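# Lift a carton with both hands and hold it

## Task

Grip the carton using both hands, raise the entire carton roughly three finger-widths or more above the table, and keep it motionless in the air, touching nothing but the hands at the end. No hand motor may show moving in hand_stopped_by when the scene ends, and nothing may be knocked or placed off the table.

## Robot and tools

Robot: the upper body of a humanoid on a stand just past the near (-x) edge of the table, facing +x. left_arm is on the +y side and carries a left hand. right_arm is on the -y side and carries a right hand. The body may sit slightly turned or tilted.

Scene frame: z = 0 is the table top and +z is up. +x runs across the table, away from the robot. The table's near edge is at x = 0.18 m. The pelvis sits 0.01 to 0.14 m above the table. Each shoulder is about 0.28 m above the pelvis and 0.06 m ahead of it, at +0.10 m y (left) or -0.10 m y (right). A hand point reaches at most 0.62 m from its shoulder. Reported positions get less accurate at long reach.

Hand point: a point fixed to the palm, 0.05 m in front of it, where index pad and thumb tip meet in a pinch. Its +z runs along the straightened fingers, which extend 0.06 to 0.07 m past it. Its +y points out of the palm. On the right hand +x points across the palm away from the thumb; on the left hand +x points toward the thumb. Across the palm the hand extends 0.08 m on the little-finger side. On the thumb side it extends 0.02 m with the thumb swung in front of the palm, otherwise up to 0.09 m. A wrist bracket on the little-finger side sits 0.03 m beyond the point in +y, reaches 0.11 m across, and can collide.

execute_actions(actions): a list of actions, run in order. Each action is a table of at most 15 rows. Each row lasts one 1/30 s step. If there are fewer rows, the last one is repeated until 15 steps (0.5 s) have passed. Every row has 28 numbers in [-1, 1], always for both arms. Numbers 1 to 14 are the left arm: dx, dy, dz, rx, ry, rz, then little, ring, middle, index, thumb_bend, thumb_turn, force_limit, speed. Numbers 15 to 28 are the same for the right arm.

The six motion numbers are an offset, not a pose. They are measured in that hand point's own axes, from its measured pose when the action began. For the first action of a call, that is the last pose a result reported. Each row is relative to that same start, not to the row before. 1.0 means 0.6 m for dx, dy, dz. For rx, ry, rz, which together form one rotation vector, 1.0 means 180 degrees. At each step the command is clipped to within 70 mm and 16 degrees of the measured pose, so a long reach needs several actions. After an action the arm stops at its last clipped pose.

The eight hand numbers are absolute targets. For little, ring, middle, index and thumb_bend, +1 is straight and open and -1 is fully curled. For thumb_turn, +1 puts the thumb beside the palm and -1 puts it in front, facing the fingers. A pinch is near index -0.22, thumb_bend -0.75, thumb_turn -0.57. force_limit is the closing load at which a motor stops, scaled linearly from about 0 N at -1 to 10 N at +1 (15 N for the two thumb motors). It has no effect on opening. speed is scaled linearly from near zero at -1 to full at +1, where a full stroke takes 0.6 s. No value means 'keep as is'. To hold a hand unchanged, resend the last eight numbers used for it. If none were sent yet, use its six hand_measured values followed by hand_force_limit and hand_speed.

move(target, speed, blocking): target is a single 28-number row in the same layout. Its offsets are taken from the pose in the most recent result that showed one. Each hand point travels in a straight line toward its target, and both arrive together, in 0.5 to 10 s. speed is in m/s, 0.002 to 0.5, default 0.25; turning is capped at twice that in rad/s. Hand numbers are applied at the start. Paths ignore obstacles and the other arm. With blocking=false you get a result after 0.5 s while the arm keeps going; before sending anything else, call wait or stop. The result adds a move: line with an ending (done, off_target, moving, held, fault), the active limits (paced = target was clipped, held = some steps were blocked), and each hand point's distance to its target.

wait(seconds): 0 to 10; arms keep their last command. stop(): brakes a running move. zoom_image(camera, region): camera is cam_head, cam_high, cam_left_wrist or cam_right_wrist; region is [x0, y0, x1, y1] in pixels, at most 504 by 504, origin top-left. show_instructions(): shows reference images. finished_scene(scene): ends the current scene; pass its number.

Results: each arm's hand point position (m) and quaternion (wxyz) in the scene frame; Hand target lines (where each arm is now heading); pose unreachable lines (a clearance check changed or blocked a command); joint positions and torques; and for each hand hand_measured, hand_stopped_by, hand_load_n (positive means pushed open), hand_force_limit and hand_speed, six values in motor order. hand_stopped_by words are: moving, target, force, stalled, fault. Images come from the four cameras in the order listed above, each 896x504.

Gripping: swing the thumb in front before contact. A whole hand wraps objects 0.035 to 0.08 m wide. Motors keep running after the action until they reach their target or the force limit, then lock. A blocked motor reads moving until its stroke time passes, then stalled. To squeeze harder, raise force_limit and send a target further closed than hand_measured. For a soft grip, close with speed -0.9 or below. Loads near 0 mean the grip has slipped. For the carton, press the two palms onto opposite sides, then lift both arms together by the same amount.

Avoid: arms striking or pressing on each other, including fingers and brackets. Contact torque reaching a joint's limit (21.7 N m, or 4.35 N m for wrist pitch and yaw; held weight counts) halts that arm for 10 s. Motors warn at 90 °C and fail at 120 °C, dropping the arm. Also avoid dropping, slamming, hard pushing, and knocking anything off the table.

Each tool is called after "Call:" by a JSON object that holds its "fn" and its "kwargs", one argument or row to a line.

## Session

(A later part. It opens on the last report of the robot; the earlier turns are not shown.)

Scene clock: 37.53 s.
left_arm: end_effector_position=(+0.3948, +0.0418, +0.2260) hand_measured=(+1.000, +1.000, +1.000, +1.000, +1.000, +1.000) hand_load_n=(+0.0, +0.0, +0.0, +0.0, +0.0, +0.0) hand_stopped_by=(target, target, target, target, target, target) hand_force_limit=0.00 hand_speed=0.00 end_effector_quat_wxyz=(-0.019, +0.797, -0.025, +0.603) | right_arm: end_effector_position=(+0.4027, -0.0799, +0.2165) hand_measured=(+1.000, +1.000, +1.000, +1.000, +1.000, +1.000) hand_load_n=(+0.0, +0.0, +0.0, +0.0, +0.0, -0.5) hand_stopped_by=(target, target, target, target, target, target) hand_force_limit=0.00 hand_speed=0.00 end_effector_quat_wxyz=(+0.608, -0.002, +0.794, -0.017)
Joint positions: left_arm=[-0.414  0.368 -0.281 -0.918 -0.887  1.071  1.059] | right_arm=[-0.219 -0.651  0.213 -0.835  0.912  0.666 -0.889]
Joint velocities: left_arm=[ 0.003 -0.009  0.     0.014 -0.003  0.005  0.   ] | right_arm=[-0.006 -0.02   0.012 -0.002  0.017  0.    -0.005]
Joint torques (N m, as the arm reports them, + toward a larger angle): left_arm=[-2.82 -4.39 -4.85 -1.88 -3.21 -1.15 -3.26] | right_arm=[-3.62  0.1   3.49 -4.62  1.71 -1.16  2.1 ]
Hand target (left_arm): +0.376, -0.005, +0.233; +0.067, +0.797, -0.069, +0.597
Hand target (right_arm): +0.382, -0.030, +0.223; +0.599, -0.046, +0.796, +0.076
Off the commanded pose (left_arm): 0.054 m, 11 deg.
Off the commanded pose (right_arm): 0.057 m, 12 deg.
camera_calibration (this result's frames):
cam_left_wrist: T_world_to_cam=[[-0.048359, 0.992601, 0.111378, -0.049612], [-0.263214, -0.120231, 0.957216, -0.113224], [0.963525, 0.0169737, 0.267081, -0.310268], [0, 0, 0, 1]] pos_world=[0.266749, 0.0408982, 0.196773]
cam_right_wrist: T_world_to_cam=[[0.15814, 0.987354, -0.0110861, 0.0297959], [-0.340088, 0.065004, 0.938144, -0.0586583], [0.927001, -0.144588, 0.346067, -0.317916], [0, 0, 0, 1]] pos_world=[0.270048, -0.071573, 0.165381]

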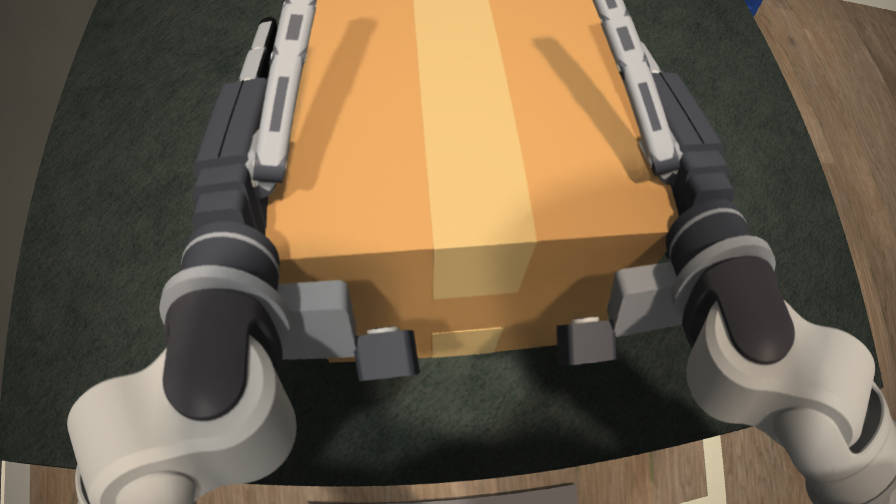

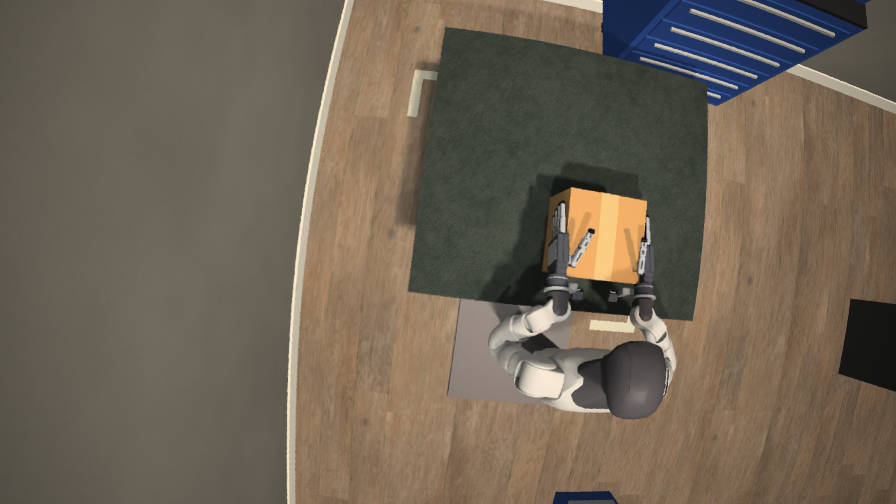

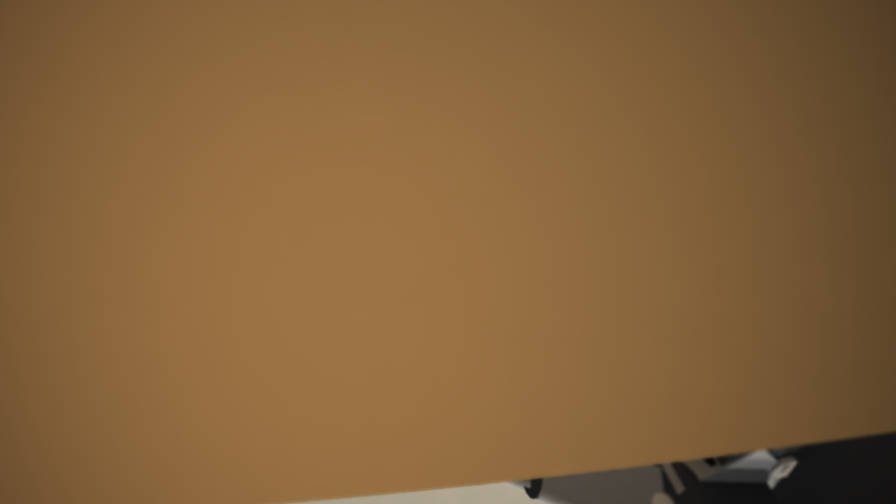

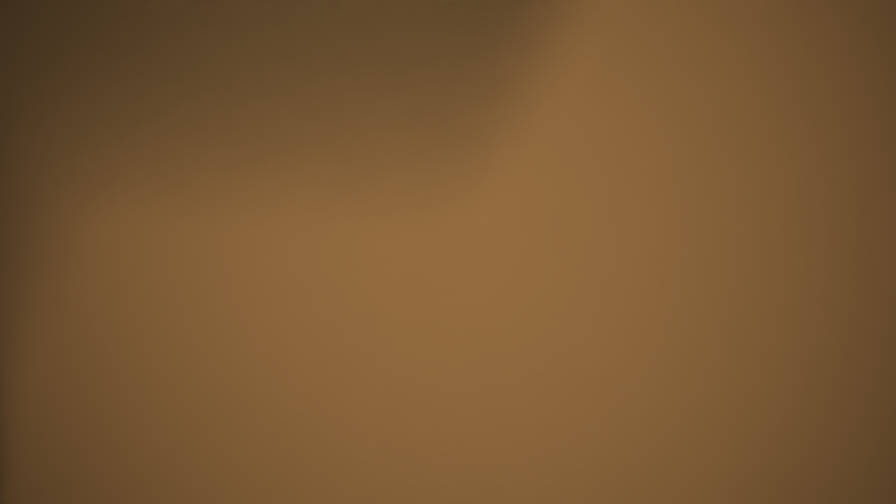

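Call:
{"fn": "execute_actions", "kwargs": {
  "actions": [
    [[0.003,0.088,-0.03,-0.06,0,0,0.3,0.3,0.3,0.7,1,1,-0.45,-0.8,0,0.092,-0.03,-0.06,0,0,0.3,0.3,0.3,0.7,1,1,-0.45,-0.8]]
  ]
}}

Call:
{"fn": "wait", "kwargs": {
  "seconds": 1
}}

Call:
{"fn": "execute_actions", "kwargs": {
  "actions": [
    [[0.028,0.088,-0.03,-0.06,0.004,0.002,0.3,0.3,0.3,0.7,1,1,-0.45,-0.8,-0.026,0.092,-0.03,-0.06,-0.004,0,0.3,0.3,0.3,0.7,1,1,-0.45,-0.8]]
  ]
}}

Scene clock: 42.03 s.
left_arm: end_effector_position=(+0.3950, +0.0417, +0.2252) hand_measured=(+0.868, +0.868, +0.868, +0.868, +1.000, +1.000) hand_load_n=(+0.0, +0.0, +3.0, +2.5, +0.0, +0.0) hand_stopped_by=(moving, moving, force, moving, target, target) hand_force_limit=-0.45 hand_speed=-0.80 end_effector_quat_wxyz=(-0.030, +0.795, -0.033, +0.605) | right_arm: end_effector_position=(+0.4030, -0.0801, +0.2155) hand_measured=(+0.868, +0.868, +0.868, +0.868, +1.000, +1.000) hand_load_n=(+0.0, +0.0, +0.0, +5.0, +0.0, -0.5) hand_stopped_by=(moving, moving, moving, force, target, target) hand_force_limit=-0.45 hand_speed=-0.80 end_effector_quat_wxyz=(+0.613, -0.013, +0.789, -0.037)
Joint positions: left_arm=[-0.423  0.372 -0.293 -0.919 -0.875  1.088  1.068] | right_arm=[-0.231 -0.67   0.246 -0.836  0.879  0.668 -0.913]
Joint velocities: left_arm=[-0.014 -0.038 -0.011  0.006  0.025  0.     0.044] | right_arm=[-0.02  -0.006  0.012  0.005 -0.02   0.    -0.032]
Joint torques (N m, as the arm reports them, + toward a larger angle): left_arm=[-2.52 -3.52 -5.17 -2.88 -3.4  -0.89 -3.31] | right_arm=[-3.58  0.23  3.3  -4.88  1.71 -1.22  2.31]
Hand target (left_arm): +0.373, -0.006, +0.233; +0.056, +0.793, -0.082, +0.601
Hand target (right_arm): +0.381, -0.029, +0.221; +0.604, -0.058, +0.793, +0.060
Off the commanded pose (left_arm): 0.056 m, 11 deg.
Off the commanded pose (right_arm): 0.058 m, 12 deg.
camera_calibration (this result's frames):
cam_left_wrist: T_world_to_cam=[[-0.0501312, 0.989271, 0.137218, -0.0543504], [-0.267383, -0.14567, 0.952516, -0.108596], [0.962285, 0.0110609, 0.271817, -0.310507], [0, 0, 0, 1]] pos_world=[0.267035, 0.0413826, 0.195299]
cam_right_wrist: T_world_to_cam=[[0.164436, 0.9849, -0.0541499, 0.036465], [-0.352092, 0.109888, 0.929492, -0.0473403], [0.921408, -0.133776, 0.364845, -0.318848], [0, 0, 0, 1]] pos_world=[0.271124, -0.0733666, 0.162307]

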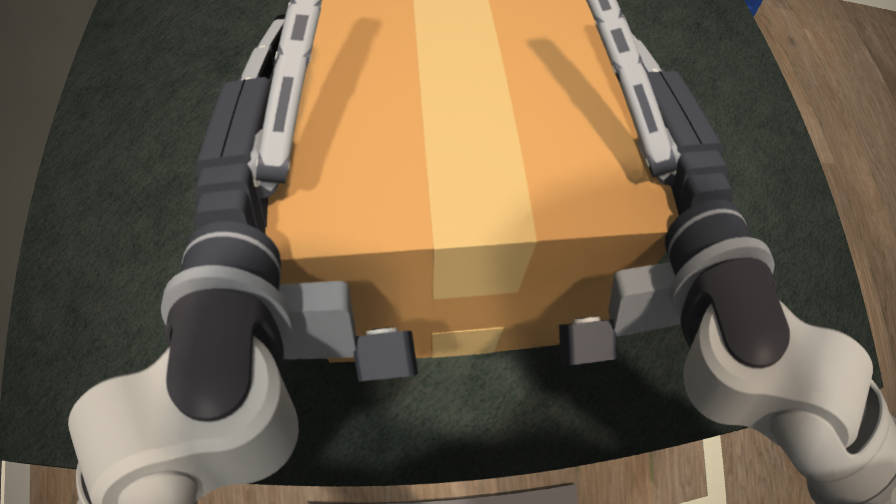

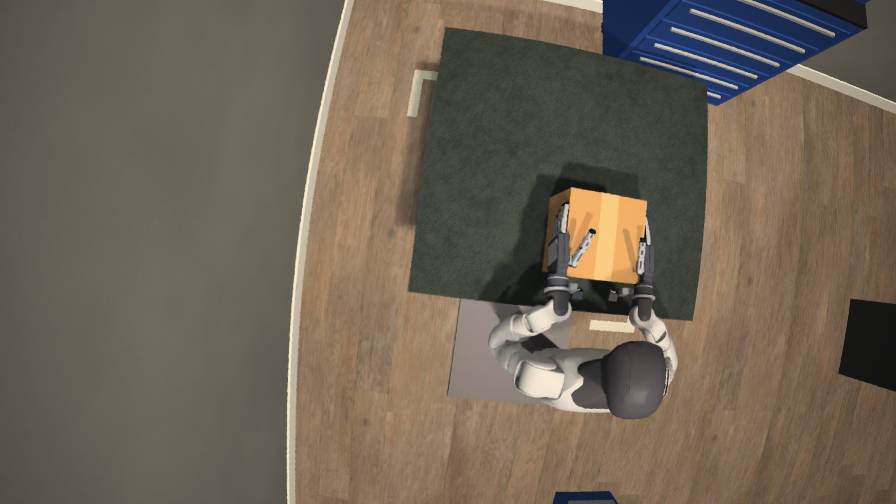

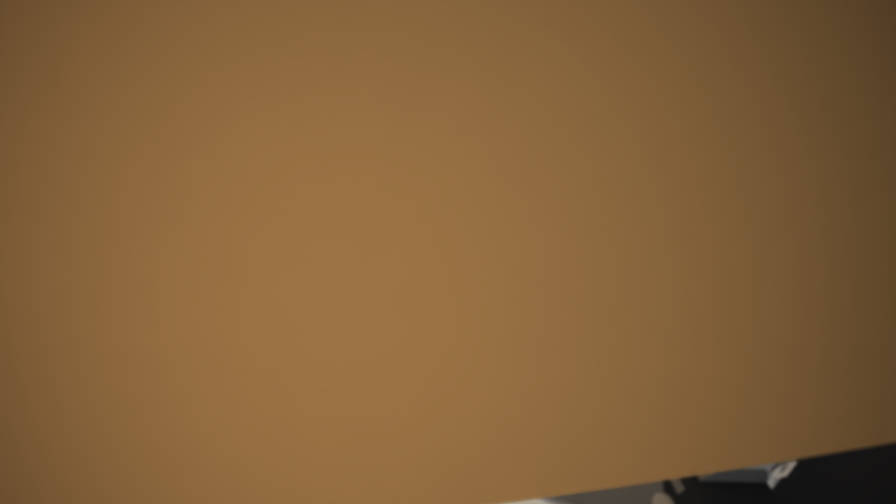

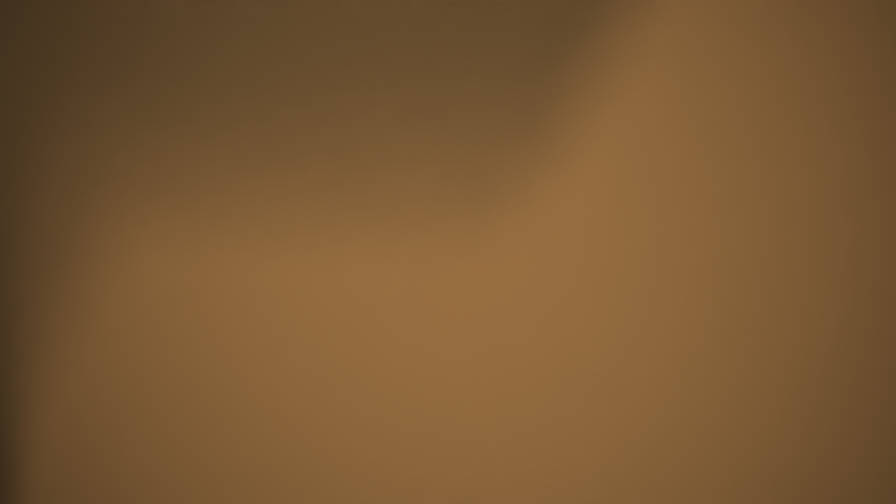

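Scene clock: 43.03 s.
left_arm: end_effector_position=(+0.3954, +0.0420, +0.2250) hand_measured=(+0.802, +0.836, +0.868, +0.858, +1.000, +1.000) hand_load_n=(+2.5, +3.5, +0.5, +2.5, +0.0, +0.0) hand_stopped_by=(force, force, force, force, target, target) hand_force_limit=-0.45 hand_speed=-0.80 end_effector_quat_wxyz=(-0.032, +0.795, -0.032, +0.605) | right_arm: end_effector_position=(+0.4032, -0.0804, +0.2154) hand_measured=(+0.702, +0.792, +0.846, +0.870, +1.000, +1.000) hand_load_n=(+4.0, +2.0, +1.5, +2.5, +0.0, -0.5) hand_stopped_by=(force, force, force, force, target, target) hand_force_limit=-0.45 hand_speed=-0.80 end_effector_quat_wxyz=(+0.613, -0.014, +0.789, -0.039)
Joint positions: left_arm=[-0.425  0.371 -0.295 -0.918 -0.872  1.089  1.071] | right_arm=[-0.233 -0.671  0.248 -0.836  0.878  0.669 -0.918]
Joint velocities: left_arm=[ 0.002  0.009  0.012  0.006 -0.008  0.     0.   ] | right_arm=[ 0.    -0.005 -0.017  0.002 -0.003  0.     0.   ]
Joint torques (N m, as the arm reports them, + toward a larger angle): left_arm=[-2.56 -3.47 -4.63 -2.97 -3.43 -0.97 -3.4 ] | right_arm=[-3.56  0.37  3.15 -4.9   1.76 -1.27  2.37]
Hand target (left_arm): +0.373, -0.006, +0.233; +0.056, +0.793, -0.082, +0.601
Hand target (right_arm): +0.381, -0.029, +0.221; +0.604, -0.058, +0.793, +0.060
Off the commanded pose (left_arm): 0.056 m, 12 deg.
Off the commanded pose (right_arm): 0.059 m, 12 deg.
wait: 1.00 s; at rest by 0.63 s
camera_calibration (this result's frames):
cam_left_wrist: T_world_to_cam=[[-0.0531766, 0.988682, 0.140285, -0.0540739], [-0.267604, -0.149454, 0.951867, -0.10793], [0.96206, 0.0130762, 0.272523, -0.311044], [0, 0, 0, 1]] pos_world=[0.267485, 0.0413985, 0.195087]
cam_right_wrist: T_world_to_cam=[[0.166807, 0.984294, -0.0577977, 0.0365099], [-0.352559, 0.114286, 0.928785, -0.0464814], [0.920803, -0.134551, 0.366085, -0.319111], [0, 0, 0, 1]] pos_world=[0.27136, -0.073561, 0.162103]

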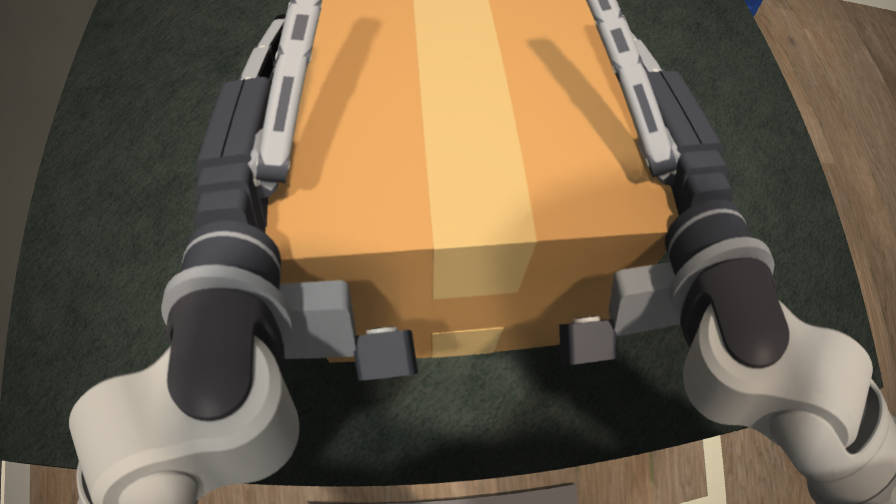

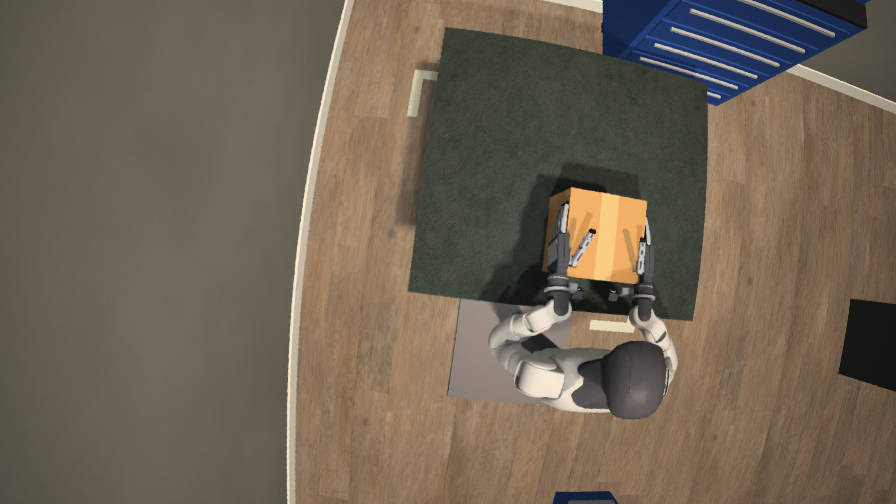

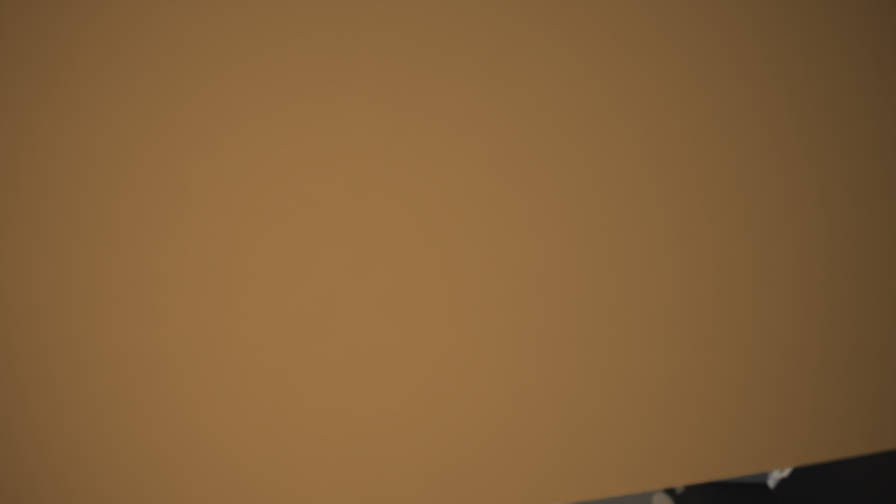

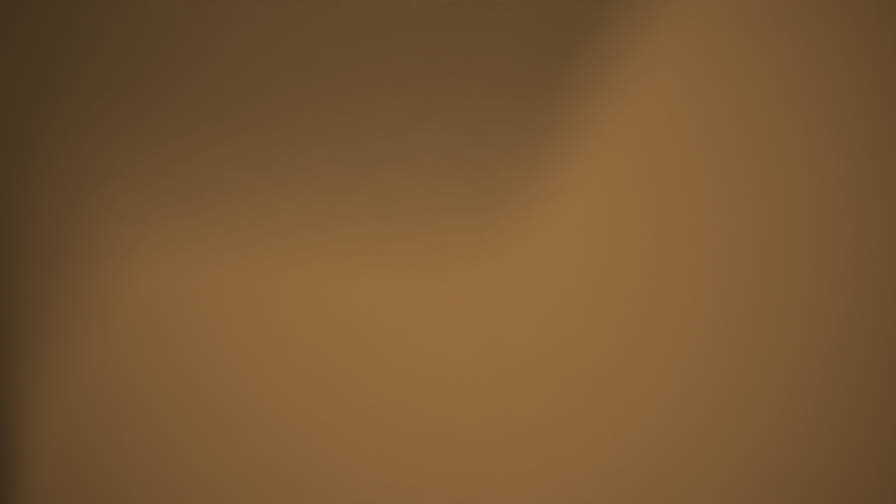

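Scene clock: 43.53 s.
left_arm: end_effector_position=(+0.4022, +0.0447, +0.2553) hand_measured=(+0.802, +0.836, +0.868, +0.858, +1.000, +1.000) hand_load_n=(+1.5, +3.5, +0.5, +0.0, +0.0, +0.0) hand_stopped_by=(force, force, force, force, target, target) hand_force_limit=-0.45 hand_speed=-0.80 end_effector_quat_wxyz=(-0.044, +0.774, -0.026, +0.631) | right_arm: end_effector_position=(+0.4069, -0.0758, +0.2270) hand_measured=(+0.702, +0.790, +0.846, +0.870, +1.000, +1.000) hand_load_n=(+0.5, +0.5, +0.5, +3.5, +0.0, +0.0) hand_stopped_by=(force, force, force, force, target, target) hand_force_limit=-0.45 hand_speed=-0.80 end_effector_quat_wxyz=(+0.621, -0.027, +0.782, -0.054)
Joint positions: left_arm=[-0.529  0.329 -0.231 -0.945 -0.94   1.19   1.15 ] | right_arm=[-0.307 -0.674  0.245 -0.859  0.918  0.749 -0.978]
Joint velocities: left_arm=[-0.023 -0.017 -0.009  0.     0.     0.042  0.   ] | right_arm=[ 0.006  0.012  0.02   0.     0.002  0.012 -0.046]
Joint torques (N m, as the arm reports them, + toward a larger angle): left_arm=[-2.88 -4.36 -4.86 -2.65 -4.59 -1.03 -3.41] | right_arm=[-4.86  1.07  2.03 -5.4   1.45 -2.18  2.1 ]
Hand target (left_arm): +0.378, -0.006, +0.246; +0.039, +0.788, -0.090, +0.608
Hand target (right_arm): +0.386, -0.027, +0.231; +0.612, -0.072, +0.786, +0.038
Off the commanded pose (left_arm): 0.062 m, 13 deg.
Off the commanded pose (right_arm): 0.055 m, 11 deg.
camera_calibration (this result's frames):
cam_left_wrist: T_world_to_cam=[[-0.0846643, 0.98568, 0.145834, -0.0492628], [-0.328875, -0.165801, 0.929705, -0.103493], [0.940571, 0.0307517, 0.338203, -0.334809], [0, 0, 0, 1]] pos_world=[0.276704, 0.041694, 0.216636]
cam_right_wrist: T_world_to_cam=[[0.164852, 0.981849, -0.0937921, 0.040835], [-0.371333, 0.149879, 0.916323, -0.0433148], [0.913748, -0.11623, 0.389301, -0.327088], [0, 0, 0, 1]] pos_world=[0.27606, -0.0716192, 0.170856]

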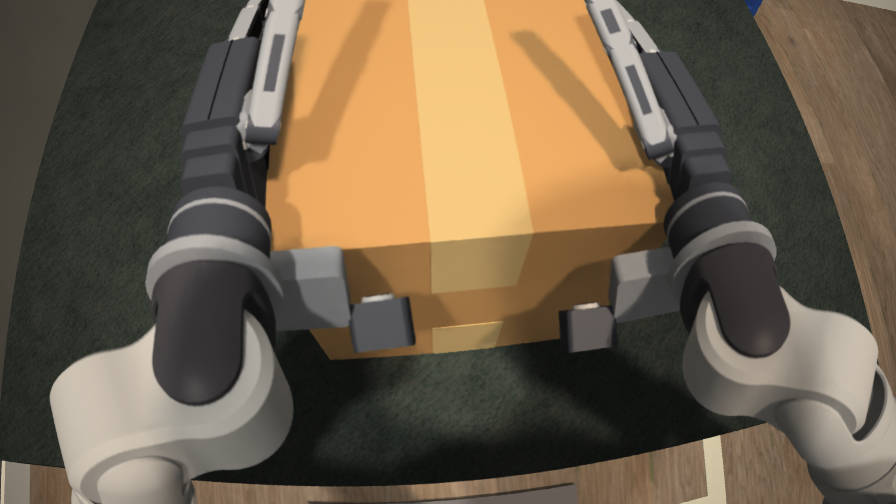

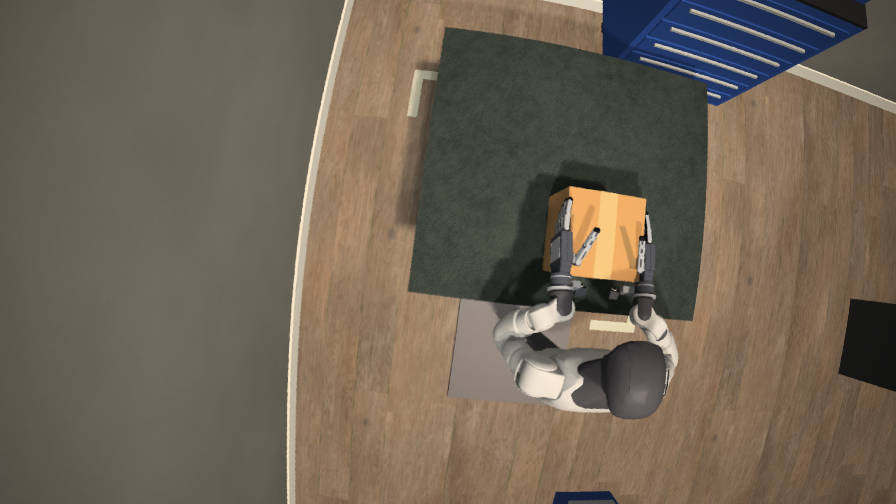

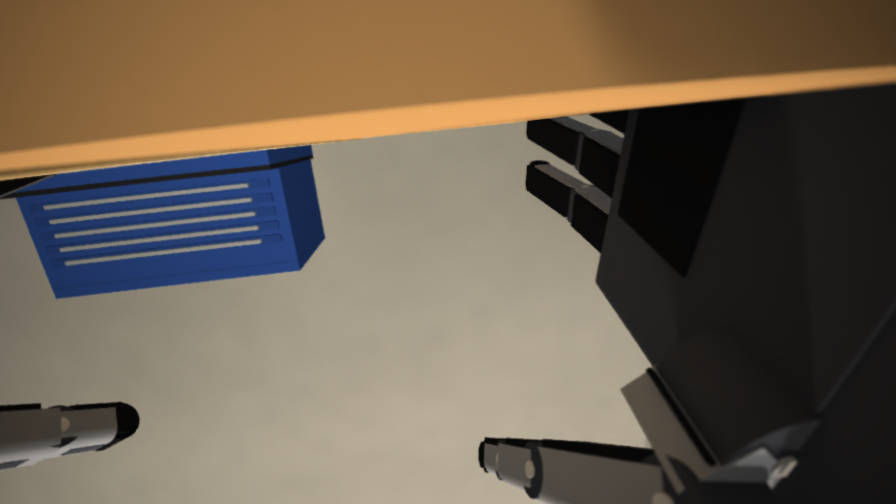

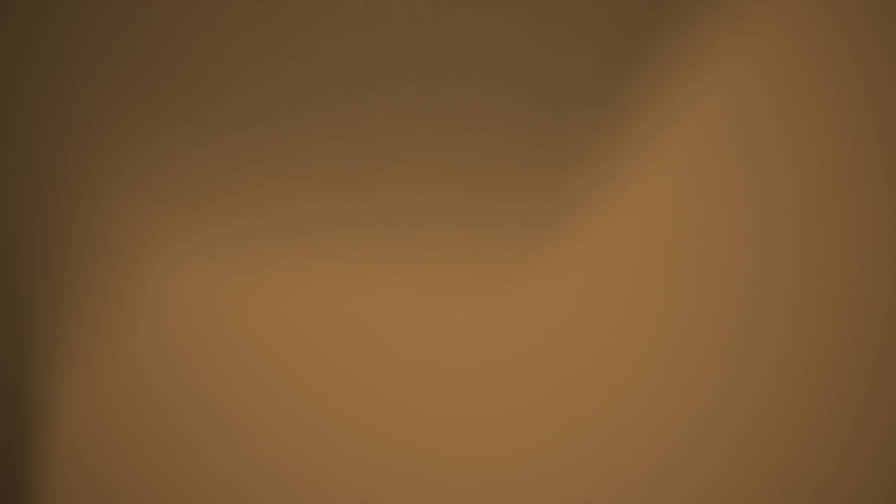

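Call:
{"fn": "move", "kwargs": {
  "target": [-0.055,-0.012,-0.008,-0.012,-0.025,-0.035,1,1,1,1,1,1,0,0,0.018,-0.025,-0.008,-0.017,0.012,0.04,1,1,1,1,1,1,0,0],
  "speed": 0.06
}}

Call:
{"fn": "execute_actions", "kwargs": {
  "actions": [
    [[0,0.05,-0.012,-0.03,0,-0.005,1,1,1,1,1,1,0,0,0,0.05,-0.012,-0.03,0,0.005,1,1,1,1,1,1,0,0]],
    [[-0.01,0.095,-0.028,-0.058,0,-0.015,1,1,1,1,1,1,0,0,0,0.095,-0.028,-0.058,0,0.02,1,1,1,1,1,1,0,0]]
  ]
}}

Scene clock: 49.57 s.
left_arm: end_effector_position=(+0.3890, +0.0500, +0.2253) hand_measured=(+1.000, +1.000, +1.000, +1.000, +1.000, +1.000) hand_load_n=(+0.0, +0.0, +0.0, +0.0, +0.0, +0.0) hand_stopped_by=(target, target, target, target, target, target) hand_force_limit=0.00 hand_speed=0.00 end_effector_quat_wxyz=(+0.011, +0.801, +0.004, +0.599) | right_arm: end_effector_position=(+0.4004, -0.0932, +0.2213) hand_measured=(+1.000, +1.000, +1.000, +1.000, +1.000, +1.000) hand_load_n=(+0.0, +0.0, +0.0, +0.0, +0.0, +0.0) hand_stopped_by=(target, target, target, target, target, target) hand_force_limit=0.00 hand_speed=0.00 end_effector_quat_wxyz=(+0.609, +0.005, +0.793, -0.001)
Joint positions: left_arm=[-0.325  0.362 -0.236 -0.946 -0.879  1.006  0.991] | right_arm=[-0.151 -0.688  0.12  -0.839  0.952  0.623 -0.803]
Joint velocities: left_arm=[-0.002  0.009  0.018 -0.012 -0.002  0.    -0.003] | right_arm=[-0.002  0.     0.005  0.006  0.003  0.     0.005]
Joint torques (N m, as the arm reports them, + toward a larger angle): left_arm=[-0.74  0.13  0.54 -2.    0.68 -0.93 -0.27] | right_arm=[-1.66 -3.01 -3.38 -1.99  0.4  -1.29  0.1 ]
Hand target (left_arm): +0.389, +0.050, +0.224; +0.009, +0.801, +0.003, +0.598
Hand target (right_arm): +0.400, -0.094, +0.221; +0.608, +0.007, +0.794, +0.001
Off the commanded pose (left_arm): 0.005 m, 1 deg.
Off the commanded pose (right_arm): 0.003 m, 1 deg.
move: off_target (left_arm)
camera_calibration (this result's frames):
cam_left_wrist: T_world_to_cam=[[-0.0582447, 0.997827, 0.0307986, -0.036176], [-0.251003, -0.0444974, 0.966963, -0.123815], [0.966232, 0.0485899, 0.253049, -0.30408], [0, 0, 0, 1]] pos_world=[0.260627, 0.0453631, 0.197786]
cam_right_wrist: T_world_to_cam=[[0.150283, 0.98837, 0.0232427, 0.0389492], [-0.343617, 0.0301746, 0.938625, -0.065094], [0.927007, -0.149046, 0.344155, -0.319405], [0, 0, 0, 1]] pos_world=[0.26787, -0.0841381, 0.170118]

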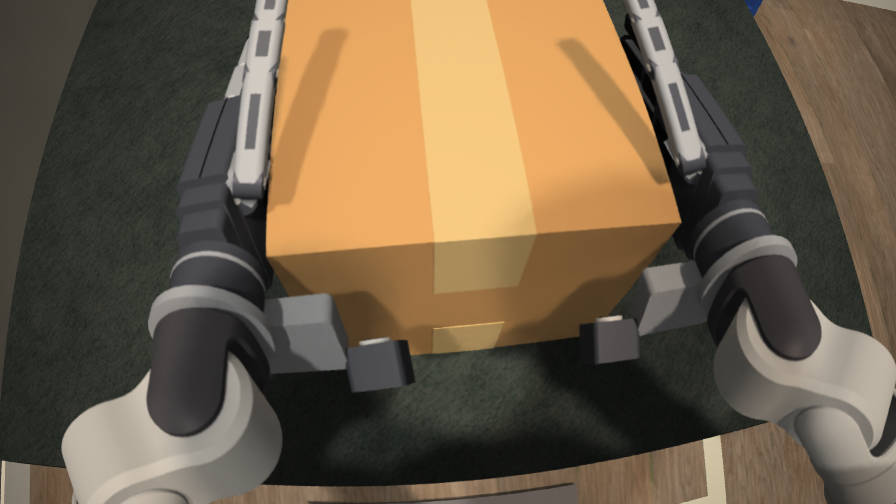

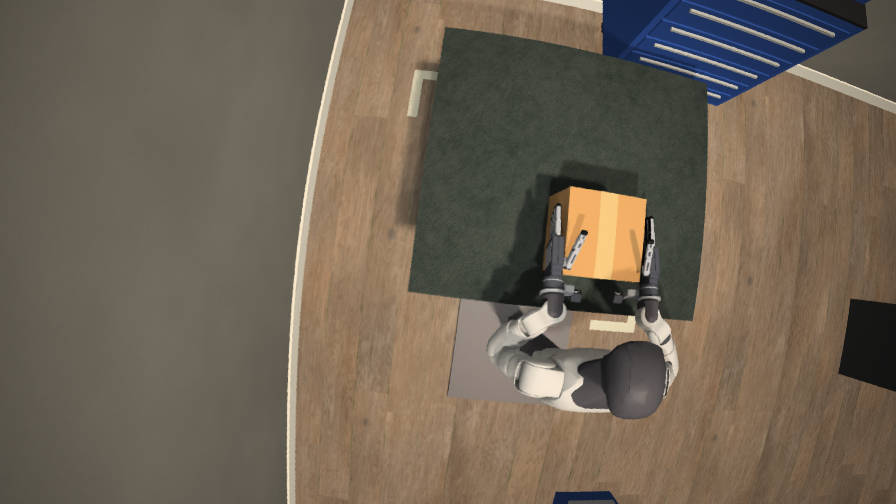

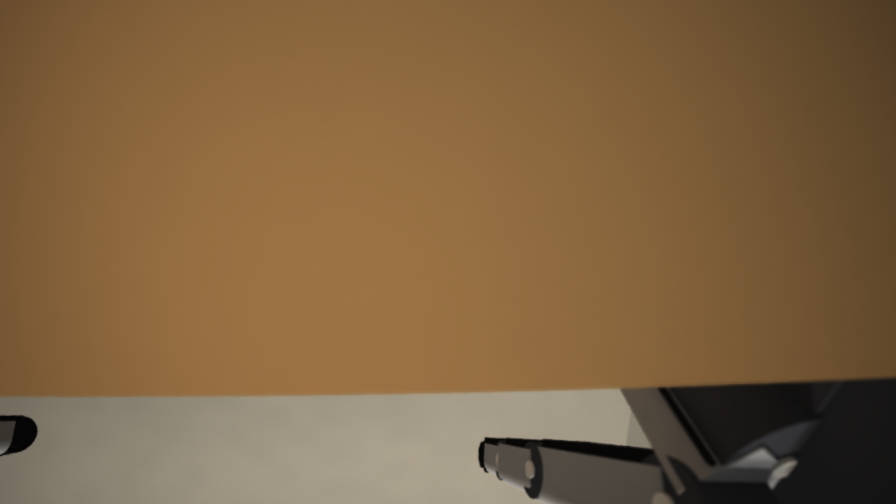

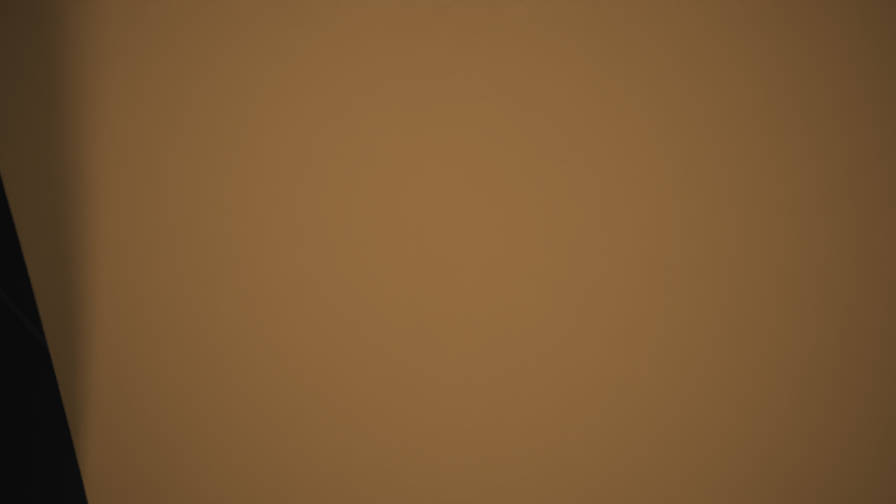

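Scene clock: 50.57 s.
left_arm: end_effector_position=(+0.3879, +0.0437, +0.2281) hand_measured=(+1.000, +1.000, +1.000, +1.000, +1.000, +1.000) hand_load_n=(+0.0, +0.0, +0.0, +0.0, +0.0, +0.0) hand_stopped_by=(target, target, target, target, target, target) hand_force_limit=0.00 hand_speed=0.00 end_effector_quat_wxyz=(-0.000, +0.786, +0.011, +0.619) | right_arm: end_effector_position=(+0.3994, -0.0827, +0.2219) hand_measured=(+1.000, +1.000, +1.000, +1.000, +1.000, +1.000) hand_load_n=(+0.0, +0.0, +0.0, +0.0, +0.0, +0.0) hand_stopped_by=(target, target, target, target, target, target) hand_force_limit=0.00 hand_speed=0.00 end_effector_quat_wxyz=(+0.619, +0.014, +0.786, +0.004)
Joint positions: left_arm=[-0.304  0.341 -0.355 -0.934 -0.715  0.926  0.984] | right_arm=[-0.165 -0.646  0.204 -0.835  0.88   0.584 -0.837]
Joint velocities: left_arm=[ 0.005  0.     0.006  0.005  0.006 -0.006 -0.013] | right_arm=[ 0.002 -0.012  0.023  0.008  0.002 -0.021 -0.005]
Joint torques (N m, as the arm reports them, + toward a larger angle): left_arm=[-1.9  -4.76 -6.4  -2.19 -3.56 -1.19 -3.81] | right_arm=[-3.11  0.82  4.34 -5.03  1.77 -1.16  2.26]
Hand target (left_arm): +0.365, -0.009, +0.232; +0.101, +0.792, -0.035, +0.601
Hand target (right_arm): +0.377, -0.031, +0.227; +0.604, -0.029, +0.790, +0.103
Off the commanded pose (left_arm): 0.061 m, 13 deg.
Off the commanded pose (right_arm): 0.061 m, 13 deg.
camera_calibration (this result's frames):
cam_left_wrist: T_world_to_cam=[[-0.0852001, 0.99572, 0.0358189, -0.0206441], [-0.297289, -0.0597172, 0.952918, -0.105252], [0.950978, 0.0705402, 0.301105, -0.309431], [0, 0, 0, 1]] pos_world=[0.261213, 0.0360977, 0.194207]
cam_right_wrist: T_world_to_cam=[[0.157766, 0.986515, 0.0435604, 0.0210709], [-0.366125, 0.0174691, 0.930402, -0.0565421], [0.917095, -0.162735, 0.363944, -0.318671], [0, 0, 0, 1]] pos_world=[0.268226, -0.0716579, 0.167667]

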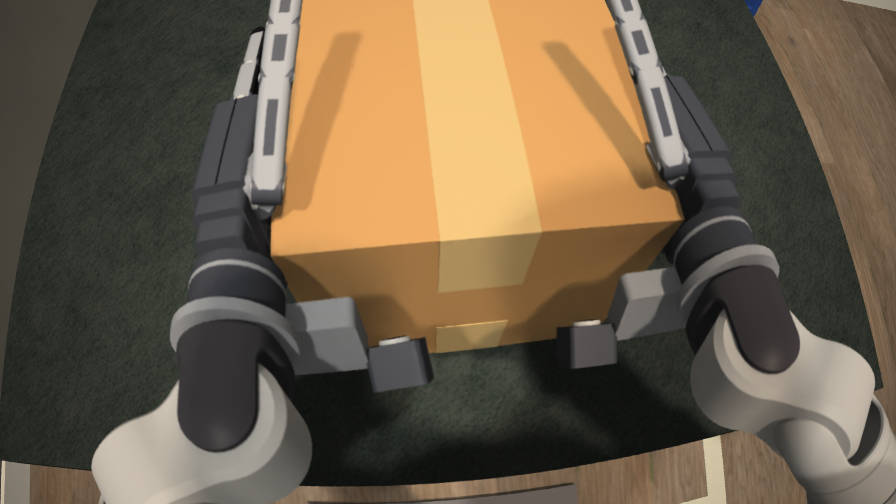

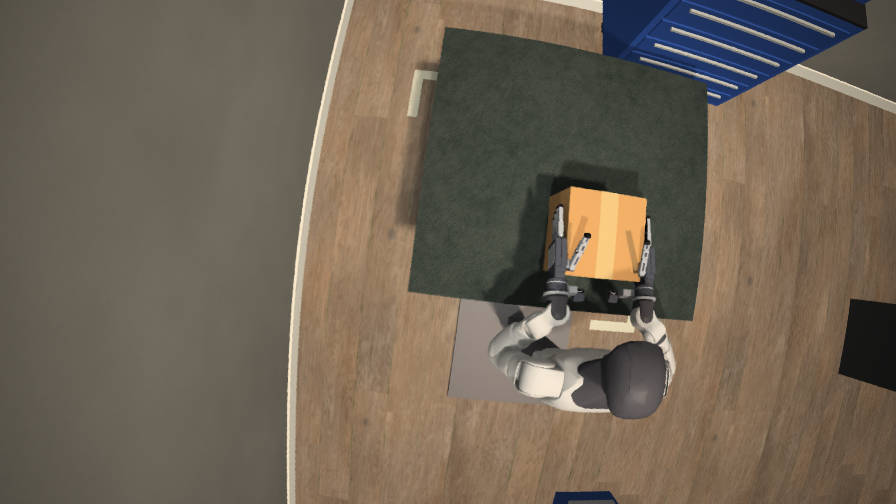

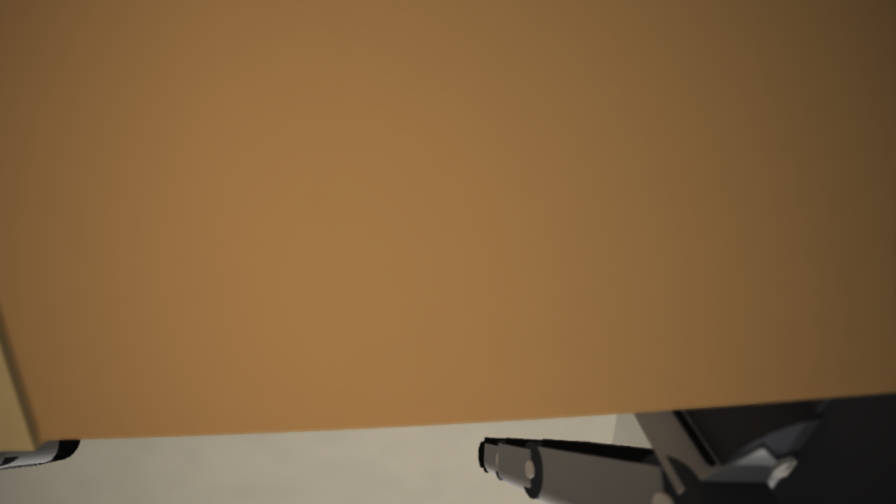

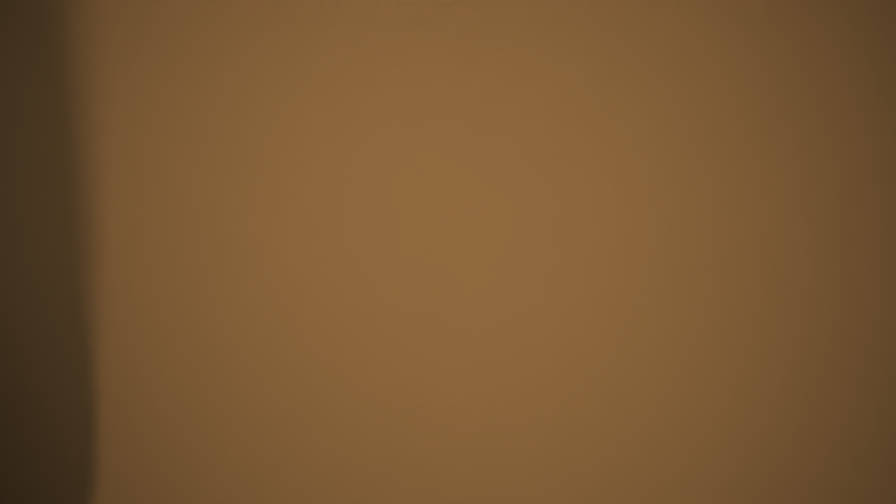

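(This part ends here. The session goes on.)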